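## Task

Bring the charger to outlet number five of the power strip, counting from the end where its cord exits, and insert it fully and squarely. The strip must finish flat on the table, the plugged-in charger must stay put without any robot support, and the grippers must open and pull away at the end.

## Robot and tools

ROBOT AND FRAME. Two arms, left_arm and right_arm, each ending in a two-finger gripper. All coordinates use one scene frame. The origin sits on the table surface midway between the arms, +z is up, +x points away from the robots over the table, and left_arm is on the +y side. The arm names do not tell you which side of a camera image an arm appears on. Reported hand positions can be slightly wrong, especially when an arm reaches far.

GRIPPER GEOMETRY. The fingers extend along the gripper's own +z axis and close along its y axis. end_effector_position is the point between the pads when they are shut. Closed fingertips stick out about 19 mm past that point, open ones about 6 mm. While closing, the tips travel roughly 13 mm further outward, so keep that gap above the table.

THE ROW. Every motion command uses a row of 18 plain numbers in one flat list covering both arms, even if only one moves: left_arm x, y, z, qw, qx, qy, qz, left_gripper position, speed, then the same nine for right_arm and right_gripper. x, y, z are an absolute target position in metres in the scene frame; qw, qx, qy, qz are an absolute target orientation quaternion, w first, in the same frame. Gripper position runs from -1 to 1: +1 fully open (85 mm), 0 about 41 mm, about -0.8 pads touching, -1 keep closing until blocked. Gripper speed runs from -1 to 1: about 20 mm/s at -1, 85 at 0, 150 at +1. Grip force is not settable; a full close gives roughly 190 to 235 N per pad. To keep a hand's orientation, repeat your own quaternion each time rather than copying the slightly drifted one from the result. To leave a gripper alone, resend its previous position and speed; a 0 is a real command. To keep an arm still, resend its full last reported pose and gripper numbers.

execute_actions(actions). actions is a list of actions; each action is a table of up to 15 rows, one row per control step of 1/30 s, so each action lasts 0.5 s and a short table repeats its final row. An empty list just returns state and images. An action is rejected for both arms if any target lies over 0.6 m from that gripper's current position along any of the gripper's own axes; if the first action fails this or anything is malformed, nothing runs. Each step the commanded pose is clipped to within 70 mm and 16 degrees of the measured pose, and after an action an arm only continues to its last clipped pose, so distant targets need further commands.

move(target, speed, blocking). target is one 18-number row of absolute poses. The hands travel straight toward them, finishing together, taking 0.5 to 10 s (cut off at 10 s). speed is the top path speed in m/s, 0.002 to 0.5, default 0.25; rotation is capped at twice that in rad/s, taking the shorter way. Paths ignore obstacles and the other arm; hands may lag, stray, or overshoot speed near full extension. Gripper numbers are sent at the start. With blocking=false the call returns after 0.5 s while motion continues; check with wait(0); other motion commands are refused until a result shows the move has ended, or use stop. The result adds a move: line with the ending (done, off_target, moving, held, fault), any limits (paced means the pose was clipped; held means a check blocked steps, after which the arm can jump fast) and each hand's distance to its target.

wait(seconds): 0 to 10; the arms hold their last commands and a running move continues, returning early when it ends. stop(): brakes a running move, needing some room; fingers keep going. zoom_image(camera, region): camera is cam_high, cam_low, cam_left_wrist or cam_right_wrist (all 504x504); region is [x0, y0, x1, y1] pixels from the top-left, at most 504 by 504. finished_scene(scene): ends the given scene for good and reports success; the next task appears in its result. Answering without any tool call ends the whole session. When resuming from a summary, first call execute_actions with an empty list.

RESULTS. The state line gives each arm's gripper position and quaternion. Hand target lines show where the controller is currently steering each hand. A pose unreachable line means a clearance check altered or blocked commands to the named arm. position_measured_pct is about 50 minus 50 times the finger position, 0 when open; stopping under 90 before the requested value means something is held or blocking, around 90 or more means the pads met on nothing or something very thin. Joint positions and torques are listed (torques carry offsets and noise). execute_actions results also list step positions, with HELD marking steps where an arm's command was held back.

GRIPPING. Send -1 and keep it to grip; send a value wider than the object to release; for a gentle hold, open, then close to just under the object's width. Fingers stay put until the number changes by 0.01 or more, but re-close on their own if the object slips.

CAUTIONS. The sim runs while you think; the robot holds the last command. Fast contacts hit harder, and targets set deep past contact push harder. Joint load limits are 47.5 N m for waist, shoulder, upper arm roll and elbow and 29.9 N m for the three wrist joints, including held weight; exceeding one freezes that arm for 10 s and drops the rest of the call. Motors warn with MOTOR HOT at 60 °C and at 75 °C the arm sags (OVER-TEMPERATURE FAULT). Objects may be tugged or nudged unexpectedly. Never knock anything off the table, never let the arms collide or press hard on each other, and avoid drops, slips and slams.

Each tool is called after "Request:" by a JSON object that holds its "op" and its "data", one argument or row to a line.

## Session

Request:
{"op": "execute_actions", "data": {
  "actions": []
}}

Scene clock: 0.00 s.
left_arm: end_effector_position=(+0.5958, +0.1165, +0.1643) position_measured_pct=0.0 end_effector_quat_wxyz=(+0.531, -0.008, +0.822, -0.204) | right_arm: end_effector_position=(+0.6300, -0.5564, +0.2402) position_measured_pct=0.0 end_effector_quat_wxyz=(+0.096, +0.493, +0.442, +0.743)
Joint positions: left_arm=[-0.158  0.883  0.59   2.315  0.057 -1.162  1.469] | right_arm=[ 0.894  1.103 -0.512  1.764 -1.683  1.196  2.184]
Joint velocities: left_arm=[ 0.001 -0.     0.002  0.     0.     0.     0.   ] | right_arm=[-0.     0.    -0.001  0.    -0.     0.     0.   ]
Joint torques (N m, as the joint torque sensors report them, + toward a larger angle): no reading
Motor temperatures (°C, as the motors report them): left_arm=[33 33 28 33 39 37 35] | right_arm=[32 35 29 33 39 33 39]
Hand target (left_arm): +0.596, +0.117, +0.164; +0.531, -0.008, +0.822, -0.204
Hand target (right_arm): +0.630, -0.556, +0.240; +0.096, +0.493, +0.442, +0.743

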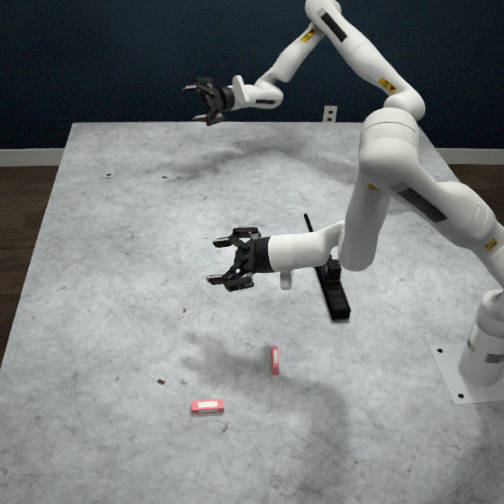

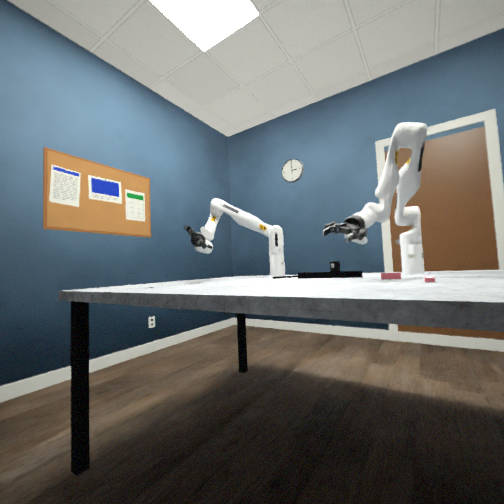

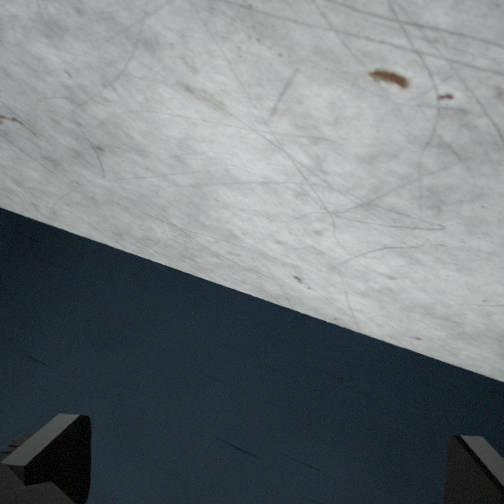

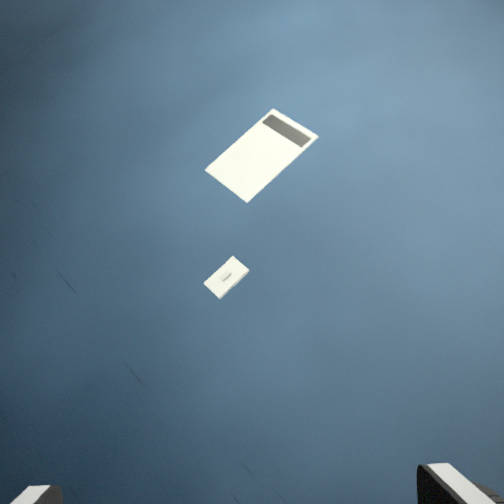

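Request:
{"op": "zoom_image", "data": {
  "camera": "cam_high",
  "region": [270, 200, 400, 330]
}}

Request:
{"op": "zoom_image", "data": {
  "camera": "cam_low",
  "region": [265, 240, 385, 290]
}}

Region (270, 200, 400, 330) of cam_high's 504x504 image, scaled by 3.877, with more detail than that image has.

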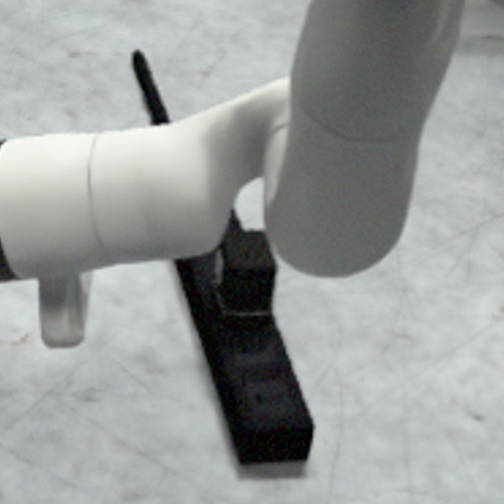

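Region (265, 240, 385, 290) of cam_low's 504x504 image, scaled by 4.200, with more detail than that image has; it fills the top 210 rows of this view, and the rest is white.

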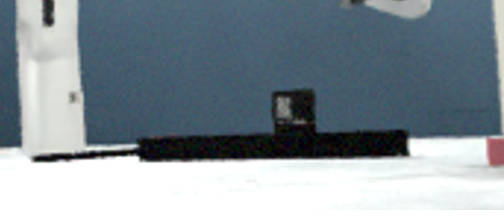

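Request:
{"op": "move", "data": {
  "target": [0.33,-0.03,0.40,0,0.676,0.737,0,1,1,0.34,-0.28,0.17,-0.252,0.635,0.693,0.231,1,1],
  "speed": 0.3
}}

Scene clock: 17.37 s.
left_arm: end_effector_position=(+0.3317, -0.0289, +0.3997) position_measured_pct=0.0 end_effector_quat_wxyz=(+0.001, +0.674, +0.738, +0.000) | right_arm: end_effector_position=(+0.3399, -0.2791, +0.1700) position_measured_pct=0.0 end_effector_quat_wxyz=(-0.252, +0.636, +0.692, +0.229)
Joint positions: left_arm=[ 0.28   0.489  0.985  1.113 -0.409  1.727  1.224] | right_arm=[ 0.21   0.412 -0.303  2.156 -0.793  0.858  0.724]
Joint velocities: left_arm=[ 0.022  0.016  0.001 -0.013 -0.006  0.011  0.002] | right_arm=[-0.005  0.001 -0.003 -0.002  0.003 -0.    -0.004]
Joint torques (N m, as the joint torque sensors report them, + toward a larger angle): left_arm=[ -0.08 -14.18   3.44  -7.83  -0.34   0.12  -0.11] | right_arm=[  0.32 -11.91  -0.74  -5.15  -1.     1.32  -0.01]
Motor temperatures (°C, as the motors report them): left_arm=[33 33 28 33 39 37 35] | right_arm=[32 36 29 33 39 33 39]
Hand target (left_arm): +0.331, -0.030, +0.399; +0.001, +0.675, +0.738, -0.000
Hand target (right_arm): +0.340, -0.279, +0.170; -0.252, +0.636, +0.692, +0.229
Off the commanded pose (left_arm): 0.002 m, 0 deg.
Off the commanded pose (right_arm): 0.001 m, 0 deg.
move: done

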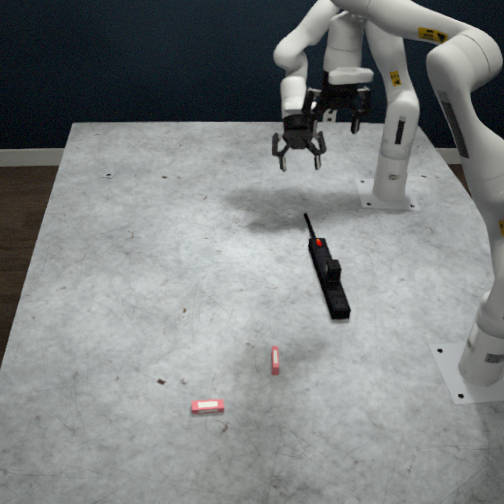

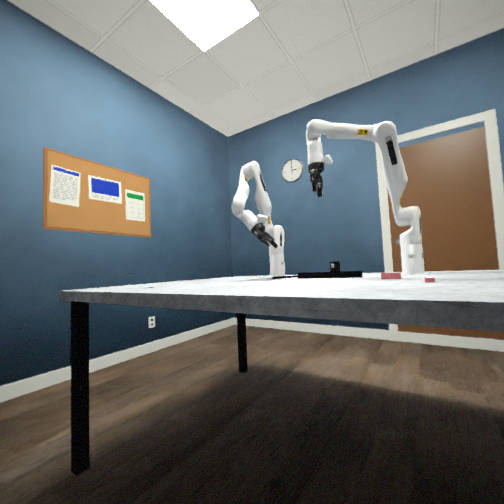

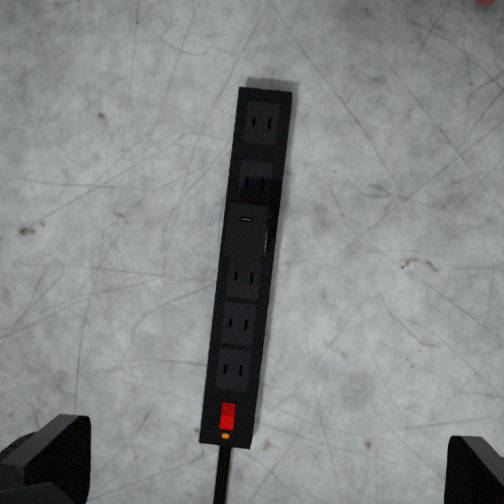

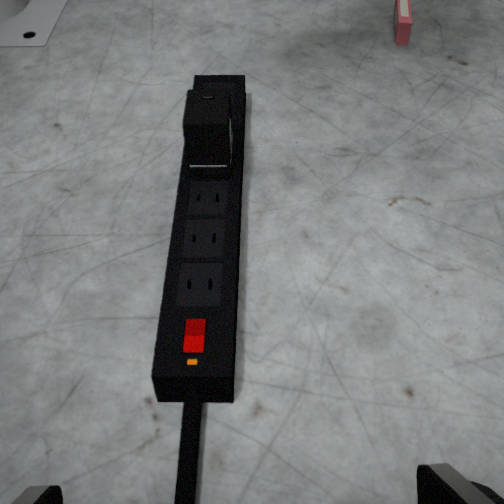

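Request:
{"op": "zoom_image", "data": {
  "camera": "cam_left_wrist",
  "region": [150, 70, 350, 270]
}}

Request:
{"op": "zoom_image", "data": {
  "camera": "cam_left_wrist",
  "region": [150, 255, 350, 455]
}}

Region (150, 70, 350, 270) of cam_left_wrist's 504x504 image, scaled by 2.520.

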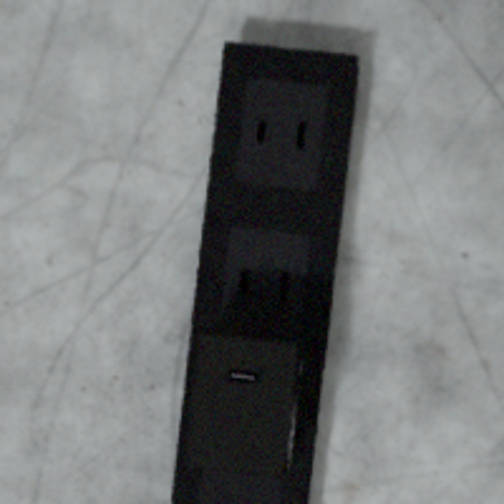

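Region (150, 255, 350, 455) of cam_left_wrist's 504x504 image, scaled by 2.520.

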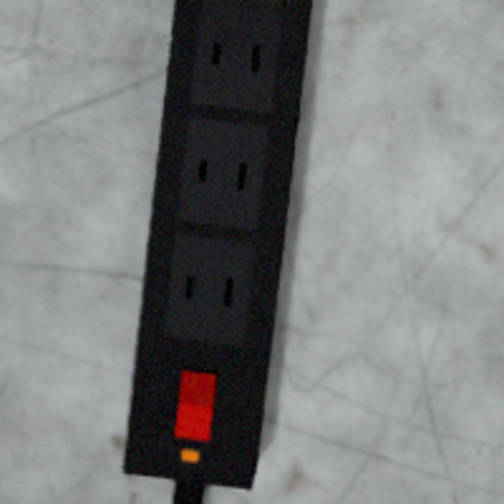

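Request:
{"op": "move", "data": {
  "target": [0.2985,0.022,0.13,0,0.694,0.720,0,0.3,1,0.3011,-0.075,0.084,-0.2462,0.6521,0.6766,0.2374,0.5,1],
  "speed": 0.25
}}

Request:
{"op": "zoom_image", "data": {
  "camera": "cam_low",
  "region": [285, 220, 365, 290]
}}

Scene clock: 31.47 s.
left_arm: end_effector_position=(+0.2982, +0.0222, +0.1301) position_measured_pct=34.9 end_effector_quat_wxyz=(-0.000, +0.695, +0.719, -0.001) | right_arm: end_effector_position=(+0.3006, -0.0743, +0.0849) position_measured_pct=25.0 end_effector_quat_wxyz=(-0.250, +0.651, +0.681, +0.225)
Joint positions: left_arm=[ 0.184  0.598  0.873  1.925 -0.585  0.894  1.385] | right_arm=[-0.14   0.731 -0.735  2.23  -1.713  0.137  1.189]
Joint velocities: left_arm=[ 0.003  0.001 -0.001  0.001 -0.001 -0.002  0.001] | right_arm=[-0.07  -0.031  0.101  0.033 -0.454  0.089  0.449]
Joint torques (N m, as the joint torque sensors report them, + toward a larger angle): left_arm=[ -0.08 -13.03   4.73  -5.41  -0.29   0.29  -0.71] | right_arm=[ -0.18 -14.51  -4.03  -3.57   0.31   1.95  -0.07]
Motor temperatures (°C, as the motors report them): left_arm=[33 33 28 33 39 37 35] | right_arm=[32 36 29 33 39 33 39]
Hand target (left_arm): +0.298, +0.022, +0.130; -0.000, +0.695, +0.719, -0.001
Hand target (right_arm): +0.301, -0.075, +0.084; -0.250, +0.651, +0.680, +0.227
Off the commanded pose (left_arm): 0.000 m, 0 deg.
Off the commanded pose (right_arm): 0.001 m, 2 deg.
move: done

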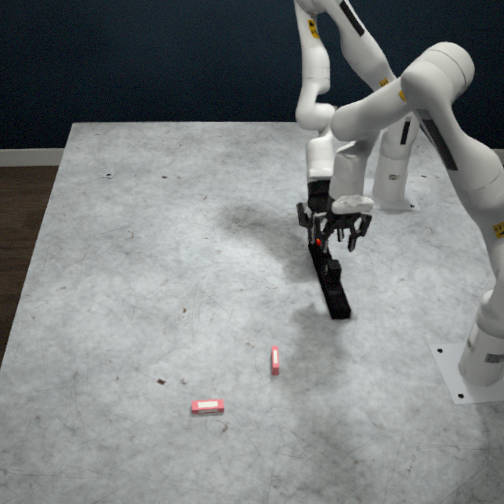

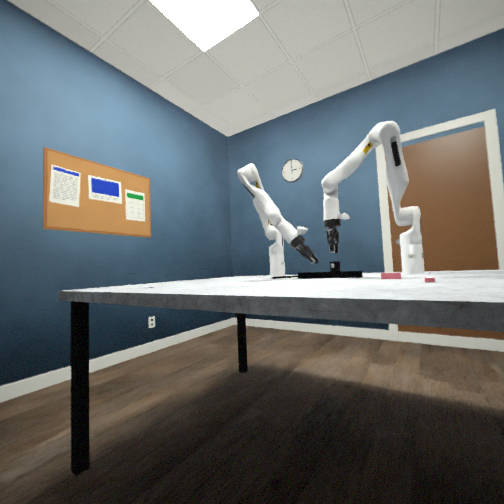

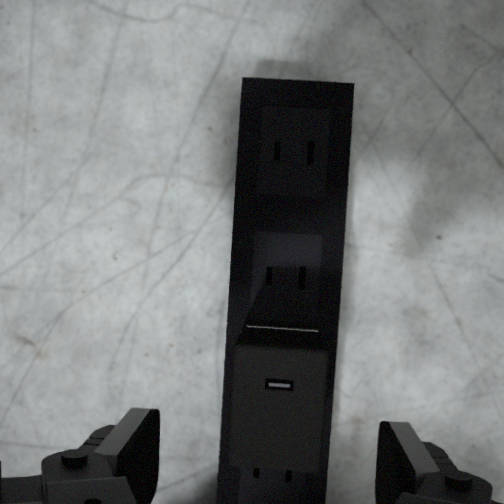

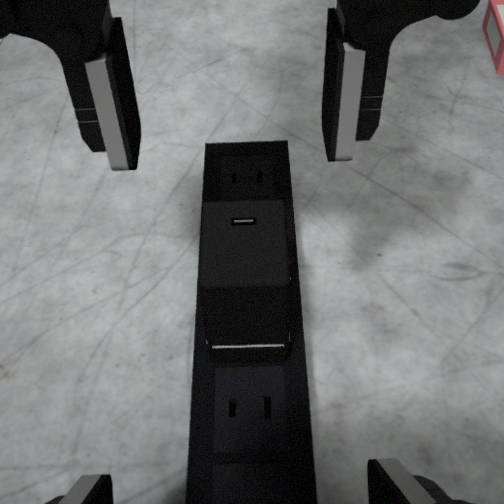

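Region (285, 220, 365, 290) of cam_low's 504x504 image, scaled by 6.300, with more detail than that image has; it fills the top 441 rows of this view, and the rest is white.

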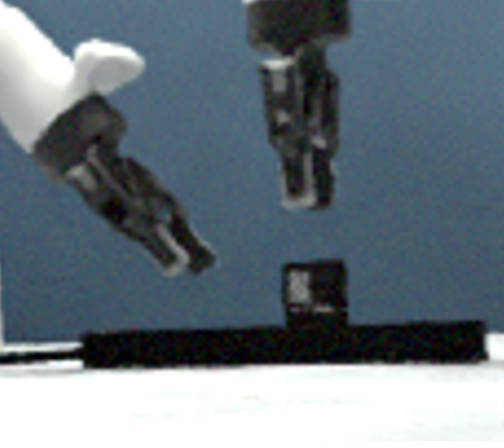

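Request:
{"op": "move", "data": {
  "target": [0.2997,0.0247,0.065,0,0.694,0.720,0,0.3,1,0.3015,-0.045,0.05,-0.2462,0.6521,0.6766,0.2374,0.5,1],
  "speed": 0.07
}}

Request:
{"op": "zoom_image", "data": {
  "camera": "cam_low",
  "region": [285, 220, 365, 290]
}}

Scene clock: 38.53 s.
left_arm: end_effector_position=(+0.2997, +0.0248, +0.0652) position_measured_pct=34.9 end_effector_quat_wxyz=(+0.000, +0.694, +0.720, -0.000) | right_arm: end_effector_position=(+0.3022, -0.0456, +0.0497) position_measured_pct=25.0 end_effector_quat_wxyz=(-0.246, +0.653, +0.676, +0.237)
Joint positions: left_arm=[ 0.265  0.707  0.749  1.991 -0.724  0.731  1.494] | right_arm=[-0.422  0.772 -0.44   2.221 -2.164  0.338  1.586]
Joint velocities: left_arm=[ 0.003  0.003 -0.002  0.001 -0.004 -0.003  0.002] | right_arm=[-0.021  0.     0.011  0.005 -0.021  0.013  0.018]
Joint torques (N m, as the joint torque sensors report them, + toward a larger angle): left_arm=[ -0.87 -14.31   3.69  -4.17  -0.22   0.04   0.06] | right_arm=[  0.11 -15.65  -2.49  -3.41   0.27   1.84   0.05]
Motor temperatures (°C, as the motors report them): left_arm=[33 33 28 33 39 37 35] | right_arm=[32 36 29 33 39 33 39]
Hand target (left_arm): +0.300, +0.025, +0.065; -0.000, +0.694, +0.720, -0.000
Hand target (right_arm): +0.301, -0.045, +0.050; -0.246, +0.652, +0.677, +0.237
Off the commanded pose (left_arm): 0.000 m, 0 deg.
Off the commanded pose (right_arm): 0.001 m, 0 deg.
move: done

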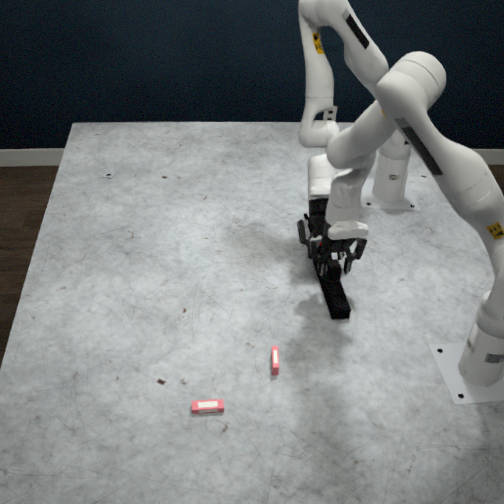

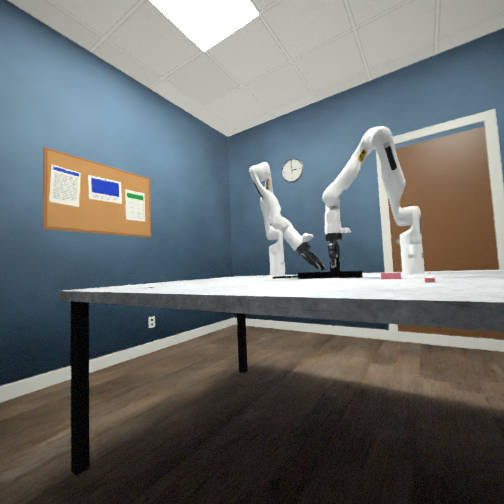

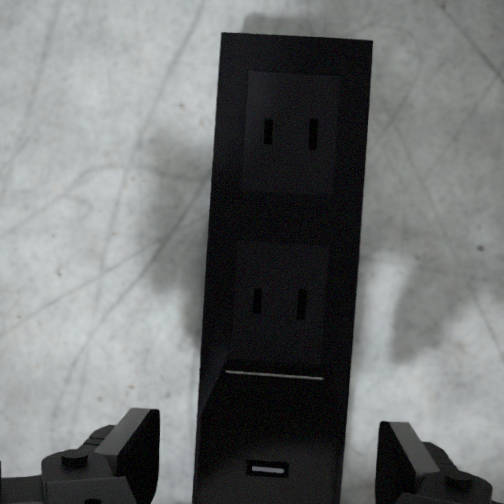

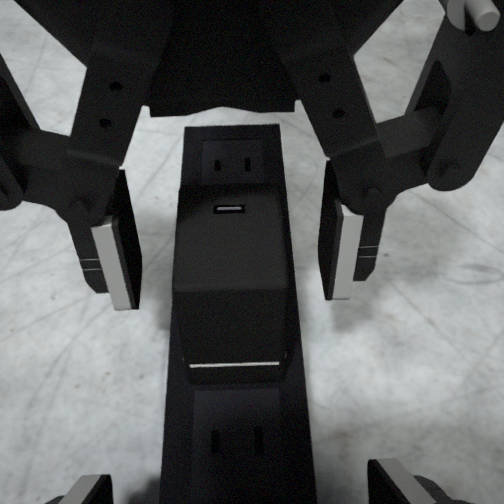

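Region (285, 220, 365, 290) of cam_low's 504x504 image, scaled by 6.300, with more detail than that image has; it fills the top 441 rows of this view, and the rest is white.

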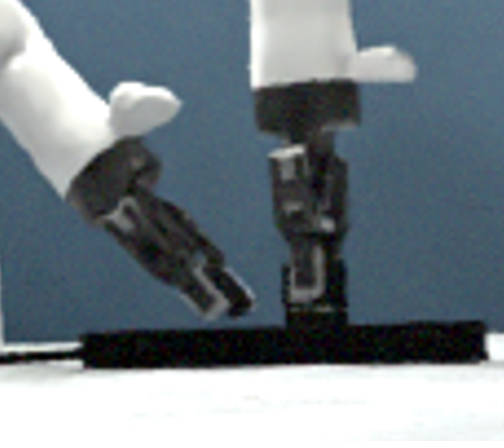

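Request:
{"op": "move", "data": {
  "target": [0.3000,0.0248,0.053,0,0.694,0.720,0,0.0,0,0.3011,-0.0135,0.0235,-0.2462,0.6521,0.6766,0.2374,0.4,1],
  "speed": 0.05
}}

Request:
{"op": "zoom_image", "data": {
  "camera": "cam_low",
  "region": [285, 220, 365, 290]
}}

Scene clock: 46.20 s.
left_arm: end_effector_position=(+0.3000, +0.0248, +0.0530) position_measured_pct=49.6 end_effector_quat_wxyz=(+0.000, +0.694, +0.720, -0.000) | right_arm: end_effector_position=(+0.3013, -0.0137, +0.0235) position_measured_pct=29.8 end_effector_quat_wxyz=(-0.246, +0.652, +0.676, +0.238)
Joint positions: left_arm=[ 0.282  0.728  0.723  1.998 -0.75   0.702  1.515] | right_arm=[-0.549  0.845 -0.367  2.164 -2.283  0.382  1.656]
Joint velocities: left_arm=[ 0.001  0.     0.    -0.     0.    -0.     0.   ] | right_arm=[-0.007  0.003  0.002 -0.001 -0.004  0.001  0.003]
Joint torques (N m, as the joint torque sensors report them, + toward a larger angle): left_arm=[  0.01 -14.52   4.09  -3.94  -0.38   0.04  -0.59] | right_arm=[  0.1  -17.29  -2.57  -2.64   0.17   2.09   0.35]
Motor temperatures (°C, as the motors report them): left_arm=[33 33 28 33 39 37 35] | right_arm=[32 36 29 33 39 33 39]
Hand target (left_arm): +0.300, +0.025, +0.053; -0.000, +0.694, +0.720, -0.000
Hand target (right_arm): +0.301, -0.014, +0.023; -0.246, +0.652, +0.677, +0.237
Off the commanded pose (left_arm): 0.000 m, 0 deg.
Off the commanded pose (right_arm): 0.000 m, 0 deg.
move: done

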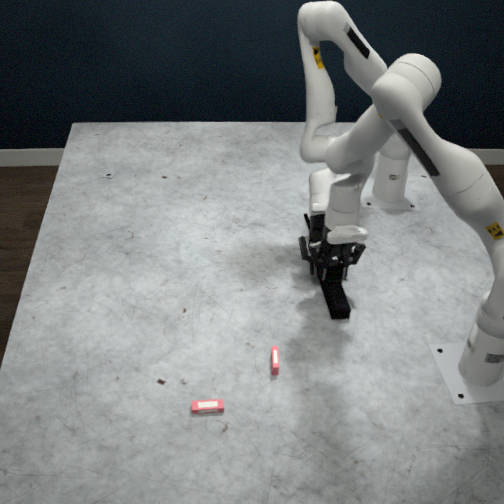

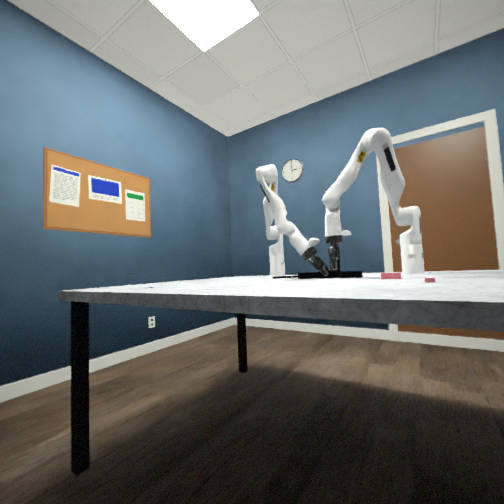

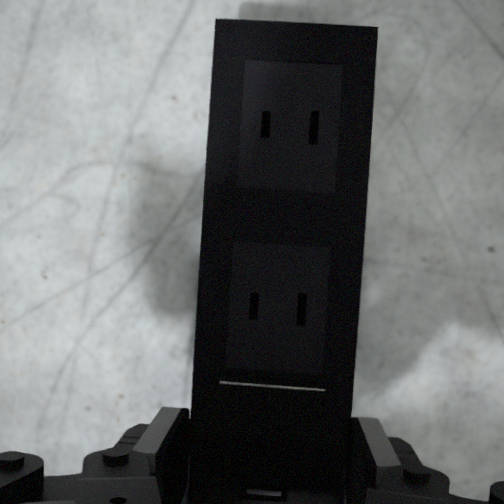

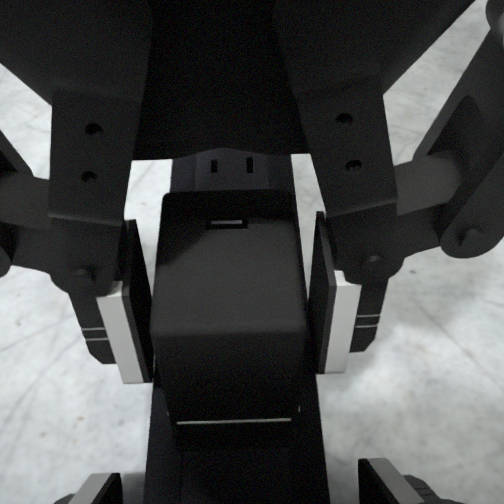

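Region (285, 220, 365, 290) of cam_low's 504x504 image, scaled by 6.300, with more detail than that image has; it fills the top 441 rows of this view, and the rest is white.

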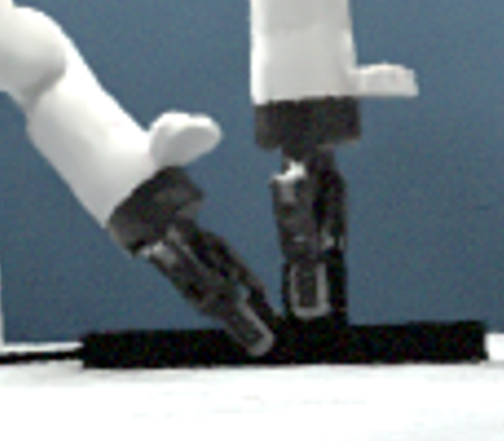

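Request:
{"op": "move", "data": {
  "target": [0.3002,0.0248,0.053,0,0.694,0.720,0,-1,-0.8,0.3005,-0.0135,0.023,-0.2462,0.6521,0.6766,0.2374,-1,-0.6],
  "speed": 0.02
}}

Request:
{"op": "zoom_image", "data": {
  "camera": "cam_left_wrist",
  "region": [160, 90, 412, 342]
}}

Scene clock: 49.00 s.
left_arm: end_effector_position=(+0.3002, +0.0249, +0.0534) position_measured_pct=62.7 end_effector_quat_wxyz=(+0.000, +0.694, +0.720, +0.000) | right_arm: end_effector_position=(+0.3005, -0.0138, +0.0236) position_measured_pct=50.0 end_effector_quat_wxyz=(-0.246, +0.652, +0.677, +0.238)
Joint positions: left_arm=[ 0.282  0.728  0.723  1.998 -0.75   0.703  1.514] | right_arm=[-0.552  0.844 -0.365  2.166 -2.286  0.386  1.658]
Joint velocities: left_arm=[ 0.     0.    -0.    -0.002  0.001 -0.     0.   ] | right_arm=[-0.002 -0.     0.001 -0.     0.001 -0.    -0.001]
Joint torques (N m, as the joint torque sensors report them, + toward a larger angle): left_arm=[ -0.37 -13.41   3.53  -4.62  -0.07  -0.27  -0.54] | right_arm=[ -0.61 -15.73  -2.36  -3.72   0.12   1.96   0.08]
Motor temperatures (°C, as the motors report them): left_arm=[33 33 28 33 39 37 35] | right_arm=[32 36 29 33 39 33 39]
Hand target (left_arm): +0.300, +0.025, +0.053; -0.000, +0.694, +0.720, +0.000
Hand target (right_arm): +0.300, -0.014, +0.023; -0.246, +0.652, +0.677, +0.237
Off the commanded pose (left_arm): 0.000 m, 0 deg.
Off the commanded pose (right_arm): 0.001 m, 0 deg.
move: done

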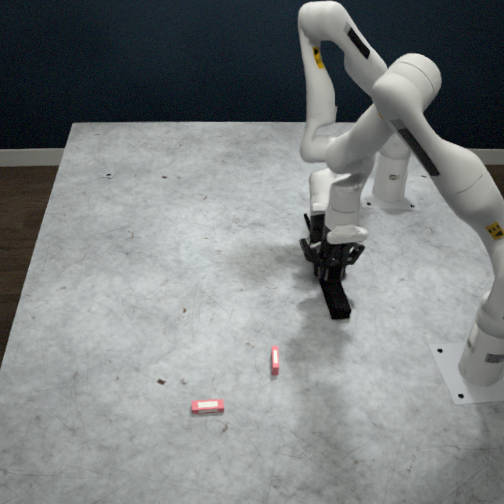

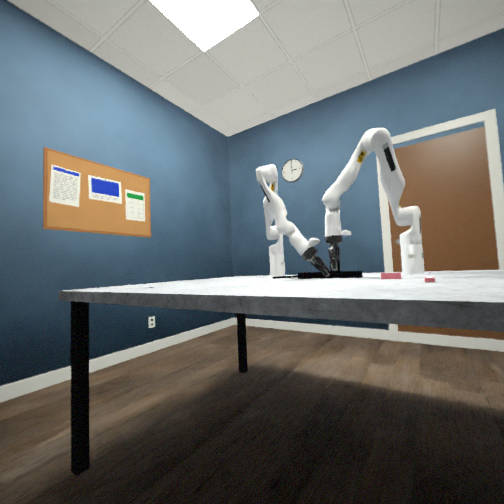

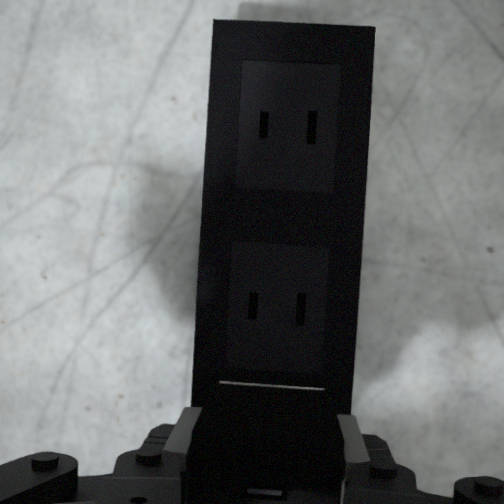

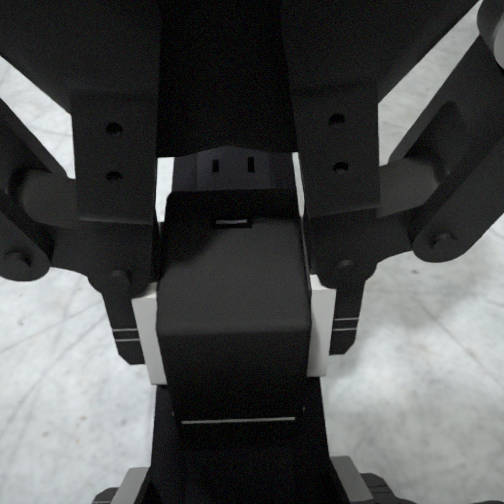

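Region (160, 90, 412, 342) of cam_left_wrist's 504x504 image, scaled by 2.000.

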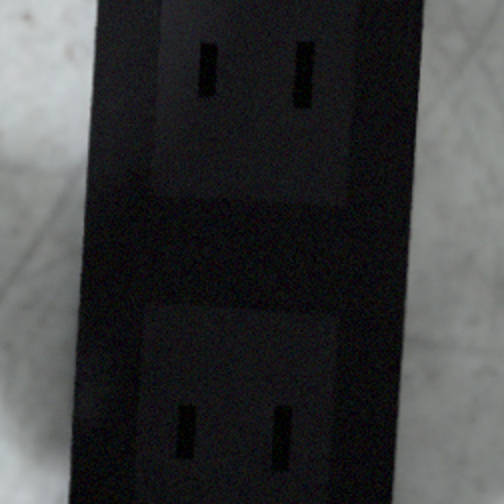

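Request:
{"op": "execute_actions", "data": {
  "actions": [
    [[0.3002,0.0248,0.0532,0,0.694,0.720,0,-1,-0.8,0.3005,-0.0138,0.0224,-0.2462,0.6521,0.6766,0.2374,-1,-0.6],[0.3002,0.0247,0.0534,0,0.694,0.720,0,-1,-0.8,0.3005,-0.0141,0.0218,-0.2462,0.6521,0.6766,0.2374,-1,-0.6],[0.3002,0.0246,0.0536,0,0.694,0.720,0,-1,-0.8,0.3005,-0.0144,0.0212,-0.2462,0.6521,0.6766,0.2374,-1,-0.6],[0.3002,0.0245,0.0539,0,0.694,0.720,0,-1,-0.8,0.3005,-0.0147,0.0206,-0.2462,0.6521,0.6766,0.2374,-1,-0.6],[0.3003,0.0244,0.0542,0,0.694,0.720,0,-1,-0.8,0.3005,-0.015,0.02,-0.2462,0.6521,0.6766,0.2374,-1,-0.6],[0.3003,0.0243,0.0545,0,0.694,0.720,0,-1,-0.8,0.3005,-0.0153,0.0194,-0.2462,0.6521,0.6766,0.2374,-1,-0.6],[0.3003,0.0242,0.0549,0,0.694,0.720,0,-1,-0.8,0.3005,-0.0156,0.0188,-0.2462,0.6521,0.6766,0.2374,-1,-0.6],[0.3004,0.024,0.0553,0,0.694,0.720,0,-1,-0.8,0.3005,-0.0159,0.0182,-0.2462,0.6521,0.6766,0.2374,-1,-0.6],[0.3004,0.0238,0.0557,0,0.694,0.720,0,-1,-0.8,0.3005,-0.0162,0.0176,-0.2462,0.6521,0.6766,0.2374,-1,-0.6],[0.3005,0.0236,0.0561,0,0.694,0.720,0,-1,-0.8,0.3005,-0.0165,0.017,-0.2462,0.6521,0.6766,0.2374,-1,-0.6],[0.3005,0.0234,0.0565,0,0.694,0.720,0,-1,-0.8,0.3005,-0.0168,0.0164,-0.2462,0.6521,0.6766,0.2374,-1,-0.6],[0.3006,0.0232,0.057,0,0.694,0.720,0,-1,-0.8,0.3005,-0.017,0.016,-0.2462,0.6521,0.6766,0.2374,-1,-0.6],[0.3006,0.023,0.0575,0,0.694,0.720,0,-1,-0.8,0.3005,-0.017,0.016,-0.2462,0.6521,0.6766,0.2374,-1,-0.6],[0.3006,0.023,0.058,0,0.694,0.720,0,-1,-0.8,0.3005,-0.017,0.016,-0.2462,0.6521,0.6766,0.2374,-1,-0.6],[0.3006,0.023,0.0585,0,0.694,0.720,0,-1,-0.8,0.3005,-0.017,0.016,-0.2462,0.6521,0.6766,0.2374,-1,-0.6]],
    [[0.3006,0.023,0.059,0,0.694,0.720,0,-1,-0.8,0.3005,-0.017,0.016,-0.2462,0.6521,0.6766,0.2374,-1,-0.6],[0.3006,0.023,0.0595,0,0.694,0.720,0,-1,-0.8,0.3005,-0.017,0.016,-0.2462,0.6521,0.6766,0.2374,-1,-0.6],[0.3006,0.023,0.06,0,0.694,0.720,0,-1,-0.8,0.3005,-0.017,0.016,-0.2462,0.6521,0.6766,0.2374,-1,-0.6],[0.3006,0.023,0.0605,0,0.694,0.720,0,-1,-0.8,0.3005,-0.017,0.016,-0.2462,0.6521,0.6766,0.2374,-1,-0.6],[0.3006,0.023,0.061,0,0.694,0.720,0,-1,-0.8,0.3005,-0.017,0.016,-0.2462,0.6521,0.6766,0.2374,-1,-0.6],[0.3006,0.023,0.0615,0,0.694,0.720,0,-1,-0.8,0.3005,-0.017,0.016,-0.2462,0.6521,0.6766,0.2374,-1,-0.6],[0.3006,0.023,0.062,0,0.694,0.720,0,-1,-0.8,0.3005,-0.017,0.016,-0.2462,0.6521,0.6766,0.2374,-1,-0.6],[0.3006,0.0232,0.0625,0,0.694,0.720,0,-1,-0.8,0.3005,-0.017,0.016,-0.2462,0.6521,0.6766,0.2374,-1,-0.6],[0.3005,0.0234,0.063,0,0.694,0.720,0,-1,-0.8,0.3005,-0.017,0.016,-0.2462,0.6521,0.6766,0.2374,-1,-0.6],[0.3005,0.0236,0.0635,0,0.694,0.720,0,-1,-0.8,0.3005,-0.017,0.016,-0.2462,0.6521,0.6766,0.2374,-1,-0.6],[0.3004,0.0238,0.064,0,0.694,0.720,0,-1,-0.8,0.3005,-0.017,0.016,-0.2462,0.6521,0.6766,0.2374,-1,-0.6],[0.3004,0.024,0.0645,0,0.694,0.720,0,-1,-0.8,0.3005,-0.017,0.016,-0.2462,0.6521,0.6766,0.2374,-1,-0.6],[0.3003,0.0243,0.065,0,0.694,0.720,0,-1,-0.8,0.3005,-0.017,0.016,-0.2462,0.6521,0.6766,0.2374,-1,-0.6],[0.3003,0.0246,0.0655,0,0.694,0.720,0,-1,-0.8,0.3005,-0.017,0.016,-0.2462,0.6521,0.6766,0.2374,-1,-0.6],[0.3002,0.0248,0.066,0,0.694,0.720,0,-1,-0.8,0.3005,-0.017,0.016,-0.2462,0.6521,0.6766,0.2374,-1,-0.6]]
  ]
}}

Request:
{"op": "zoom_image", "data": {
  "camera": "cam_low",
  "region": [285, 240, 375, 290]
}}

Scene clock: 76.97 s.
left_arm: end_effector_position=(+0.3002, +0.0259, +0.0640) position_measured_pct=62.7 end_effector_quat_wxyz=(-0.002, +0.694, +0.720, +0.001) | right_arm: end_effector_position=(+0.3008, -0.0127, +0.0232) position_measured_pct=50.0 end_effector_quat_wxyz=(-0.249, +0.648, +0.677, +0.244)
Joint positions: left_arm=[ 0.265  0.71   0.747  1.99  -0.725  0.734  1.494] | right_arm=[-0.56   0.85  -0.349  2.172 -2.295  0.417  1.678]
Joint velocities: left_arm=[-0.031 -0.04   0.038  0.005  0.03   0.019 -0.027] | right_arm=[-0.002 -0.002  0.003 -0.     0.004  0.002 -0.003]
Joint torques (N m, as the joint torque sensors report them, + toward a larger angle): left_arm=[ -0.06 -14.39   4.66  -4.95  -0.02  -0.23  -0.37] | right_arm=[ 0.02 -8.01  1.36 -3.29 -0.21 -0.6   0.73]
Motor temperatures (°C, as the motors report them): left_arm=[33 33 28 33 39 37 35] | right_arm=[32 36 29 33 39 33 39]
Hand target (left_arm): +0.300, +0.025, +0.066; +0.000, +0.694, +0.720, +0.000
Hand target (right_arm): +0.300, -0.017, +0.016; -0.246, +0.652, +0.677, +0.237
Off the commanded pose (left_arm): 0.002 m, 0 deg.
Off the commanded pose (right_arm): 0.008 m, 1 deg.
Step readings (end_effector_position; steps 1 to 15: 1st action; 16 to 30: 2nd action):
0: left_arm (+0.3002, +0.0249, +0.0534) | right_arm (+0.3005, -0.0138, +0.0236)
1: left_arm (+0.3002, +0.0249, +0.0534) | right_arm (+0.3005, -0.0139, +0.0235)
2: left_arm (+0.3002, +0.0249, +0.0534) | right_arm (+0.3005, -0.0139, +0.0235)
4: left_arm (+0.3002, +0.0250, +0.0535) | right_arm (+0.3006, -0.0138, +0.0234)
8: left_arm (+0.3003, +0.0256, +0.0537) | right_arm (+0.3007, -0.0132, +0.0233)
15: left_arm (+0.3004, +0.0260, +0.0552) | right_arm (+0.3008, -0.0127, +0.0232)
16: left_arm (+0.3004, +0.0259, +0.0556) | right_arm (+0.3008, -0.0127, +0.0232)
17: left_arm (+0.3004, +0.0259, +0.0561) | right_arm (+0.3008, -0.0127, +0.0232)
19: left_arm (+0.3004, +0.0258, +0.0570) | right_arm (+0.3007, -0.0127, +0.0232)
23: left_arm (+0.3004, +0.0258, +0.0590) | right_arm (+0.3007, -0.0127, +0.0232)
30: end_effector_position above

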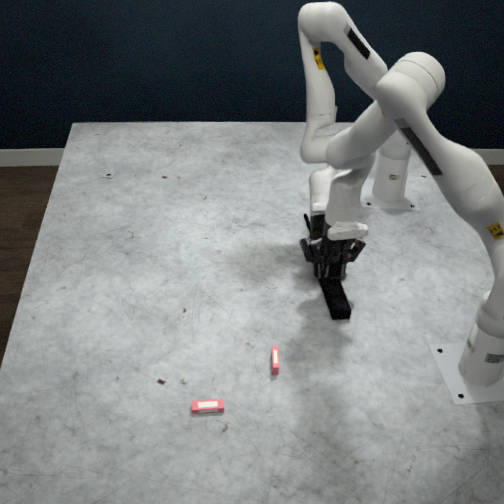

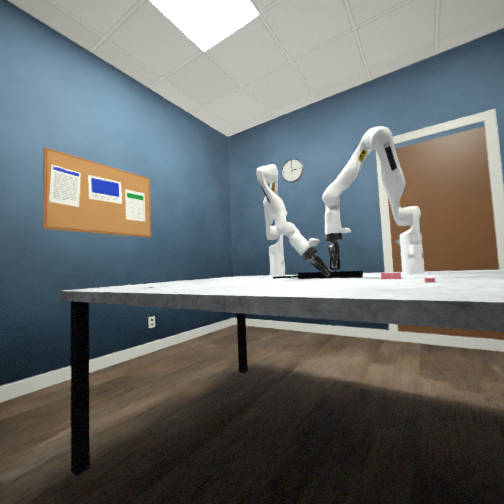

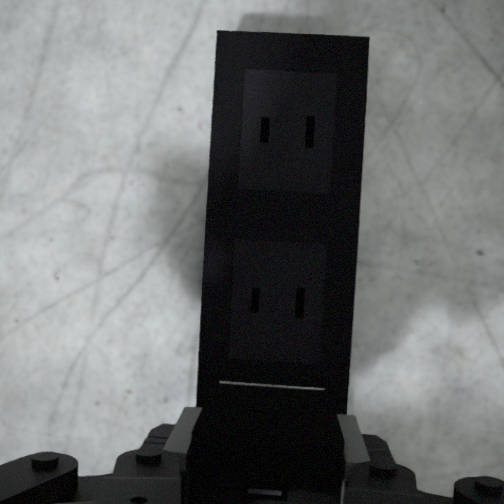

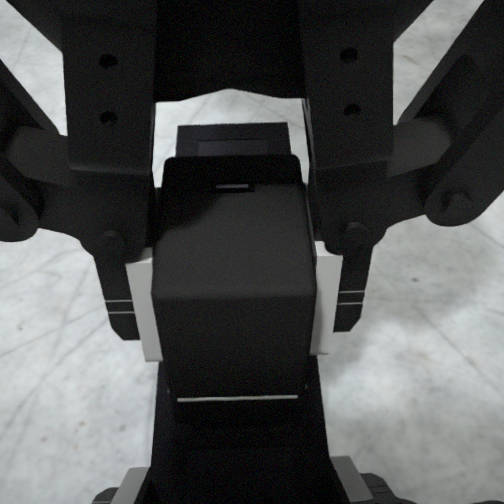

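Region (285, 240, 375, 290) of cam_low's 504x504 image, scaled by 5.600, with more detail than that image has.

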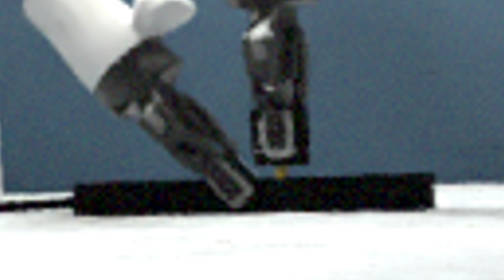

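Request:
{"op": "move", "data": {
  "target": [0.3002,0.0262,0.074,0,0.694,0.720,0,-1,-0.8,0.3007,-0.0140,0.020,-0.248,0.650,0.677,0.241,-1,-0.6],
  "speed": 0.03
}}

Request:
{"op": "zoom_image", "data": {
  "camera": "cam_left_wrist",
  "region": [160, 90, 412, 342]
}}

Request:
{"op": "move", "data": {
  "target": [0.2992,0.0643,0.074,0,0.694,0.720,0,-1,-0.8,0.3007,-0.0140,0.020,-0.248,0.650,0.677,0.241,-1,-0.6],
  "speed": 0.07
}}

Request:
{"op": "zoom_image", "data": {
  "camera": "cam_left_wrist",
  "region": [160, 150, 412, 402]
}}

Scene clock: 83.40 s.
left_arm: end_effector_position=(+0.3001, +0.0261, +0.0739) position_measured_pct=62.7 end_effector_quat_wxyz=(-0.000, +0.694, +0.720, -0.000) | right_arm: end_effector_position=(+0.3010, -0.0125, +0.0235) position_measured_pct=50.0 end_effector_quat_wxyz=(-0.249, +0.648, +0.677, +0.244)
Joint positions: left_arm=[ 0.248  0.691  0.769  1.987 -0.705  0.752  1.477] | right_arm=[-0.559  0.849 -0.35   2.17  -2.292  0.415  1.674]
Joint velocities: left_arm=[-0.004 -0.004  0.001  0.     0.001  0.004 -0.002] | right_arm=[ 0.     0.    -0.001 -0.    -0.     0.    -0.002]
Joint torques (N m, as the joint torque sensors report them, + toward a larger angle): left_arm=[  0.11 -14.99   4.47  -4.42  -0.11  -0.16  -0.27] | right_arm=[ -0.39 -11.97  -0.63  -3.46  -0.08   1.01   0.54]
Motor temperatures (°C, as the motors report them): left_arm=[33 33 28 33 39 37 35] | right_arm=[32 36 29 33 39 33 39]
Hand target (left_arm): +0.300, +0.026, +0.074; +0.000, +0.694, +0.720, +0.000
Hand target (right_arm): +0.301, -0.014, +0.020; -0.248, +0.650, +0.677, +0.241
Off the commanded pose (left_arm): 0.000 m, 0 deg.
Off the commanded pose (right_arm): 0.004 m, 0 deg.
move: off_target (right_arm)

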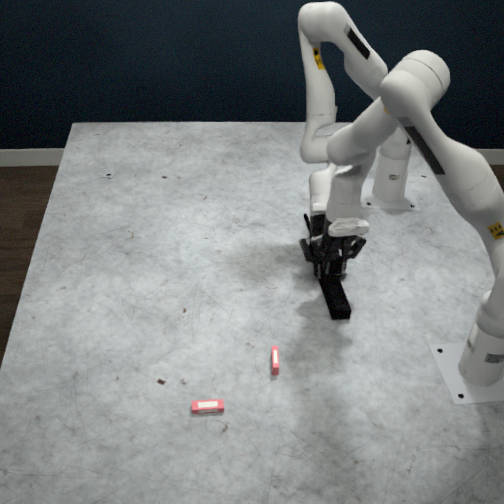

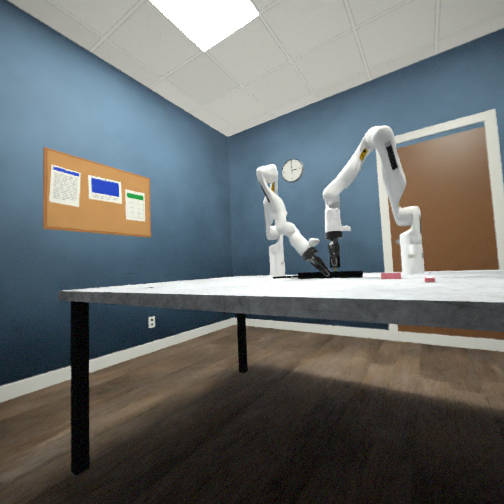

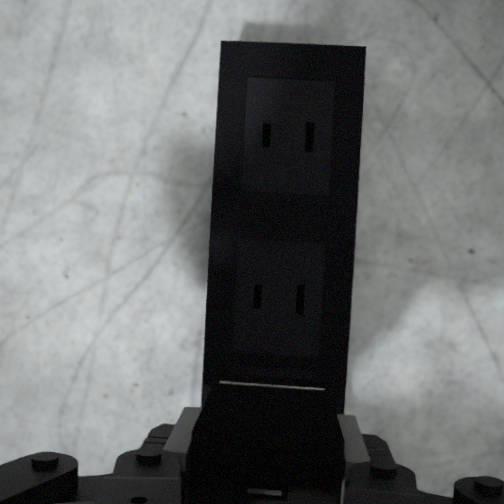

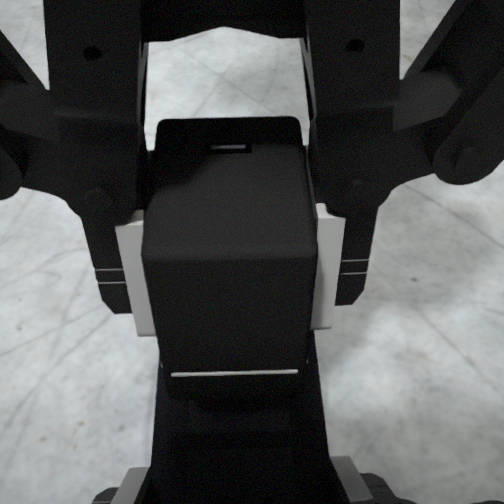

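Region (160, 90, 412, 342) of cam_left_wrist's 504x504 image, scaled by 2.000.

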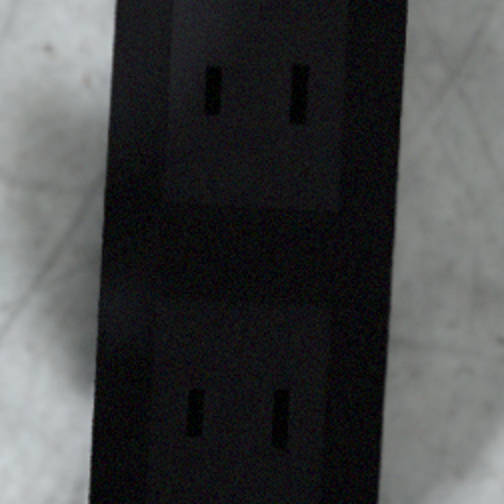

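Scene clock: 84.30 s.
left_arm: end_effector_position=(+0.2990, +0.0641, +0.0739) position_measured_pct=62.7 end_effector_quat_wxyz=(-0.000, +0.694, +0.720, -0.000) | right_arm: end_effector_position=(+0.3011, -0.0125, +0.0235) position_measured_pct=50.0 end_effector_quat_wxyz=(-0.249, +0.648, +0.677, +0.244)
Joint positions: left_arm=[ 0.157  0.649  0.776  2.077 -0.715  0.702  1.437] | right_arm=[-0.56   0.849 -0.349  2.17  -2.291  0.415  1.673]
Joint velocities: left_arm=[-0.009 -0.004 -0.001 -0.     0.001 -0.004 -0.002] | right_arm=[-0.001  0.     0.001 -0.001 -0.     0.001 -0.002]
Joint torques (N m, as the joint torque sensors report them, + toward a larger angle): left_arm=[  0.11 -13.67   4.27  -4.13  -0.05   0.22   0.07] | right_arm=[ -0.46 -12.1   -1.11  -3.52  -0.17   1.15   0.37]
Motor temperatures (°C, as the motors report them): left_arm=[33 33 28 33 39 37 35] | right_arm=[32 36 29 33 39 33 39]
Hand target (left_arm): +0.299, +0.064, +0.074; -0.000, +0.694, +0.720, -0.000
Hand target (right_arm): +0.301, -0.014, +0.020; -0.248, +0.650, +0.677, +0.241
Off the commanded pose (left_arm): 0.000 m, 0 deg.
Off the commanded pose (right_arm): 0.004 m, 0 deg.
move: off_target (right_arm)

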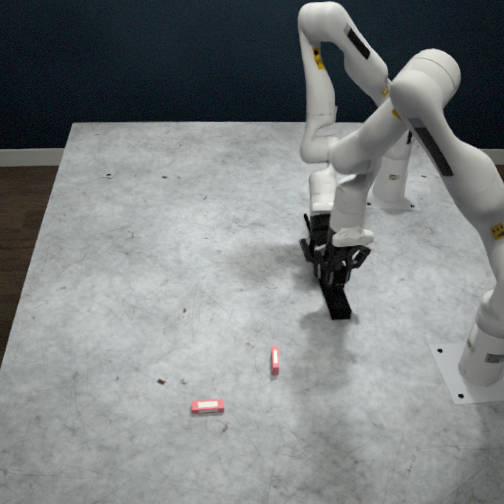

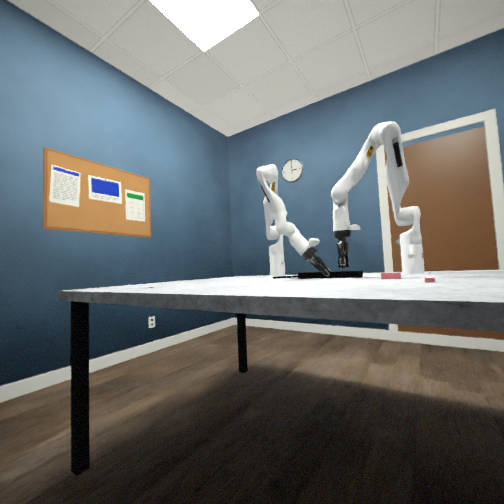

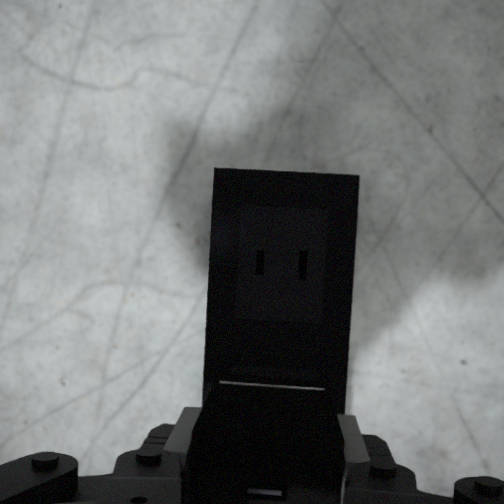

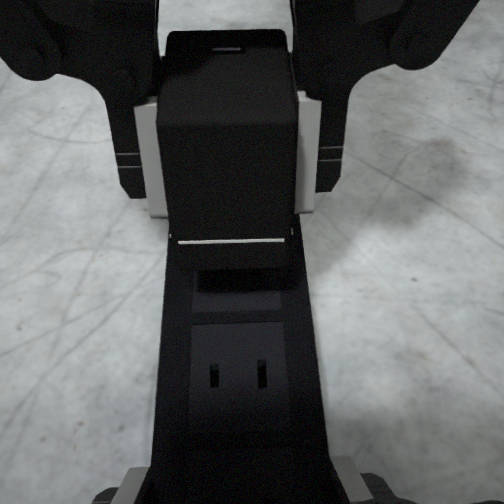

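Region (160, 150, 412, 402) of cam_left_wrist's 504x504 image, scaled by 2.000.

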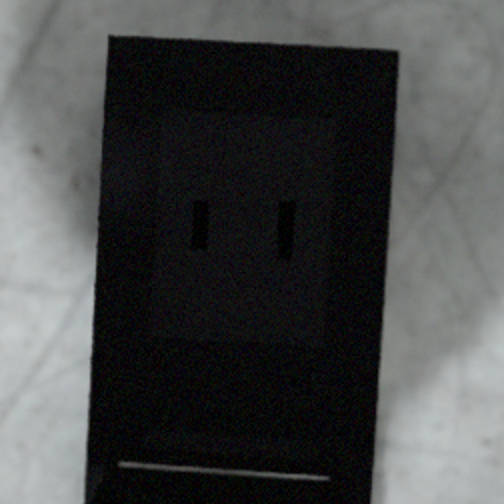

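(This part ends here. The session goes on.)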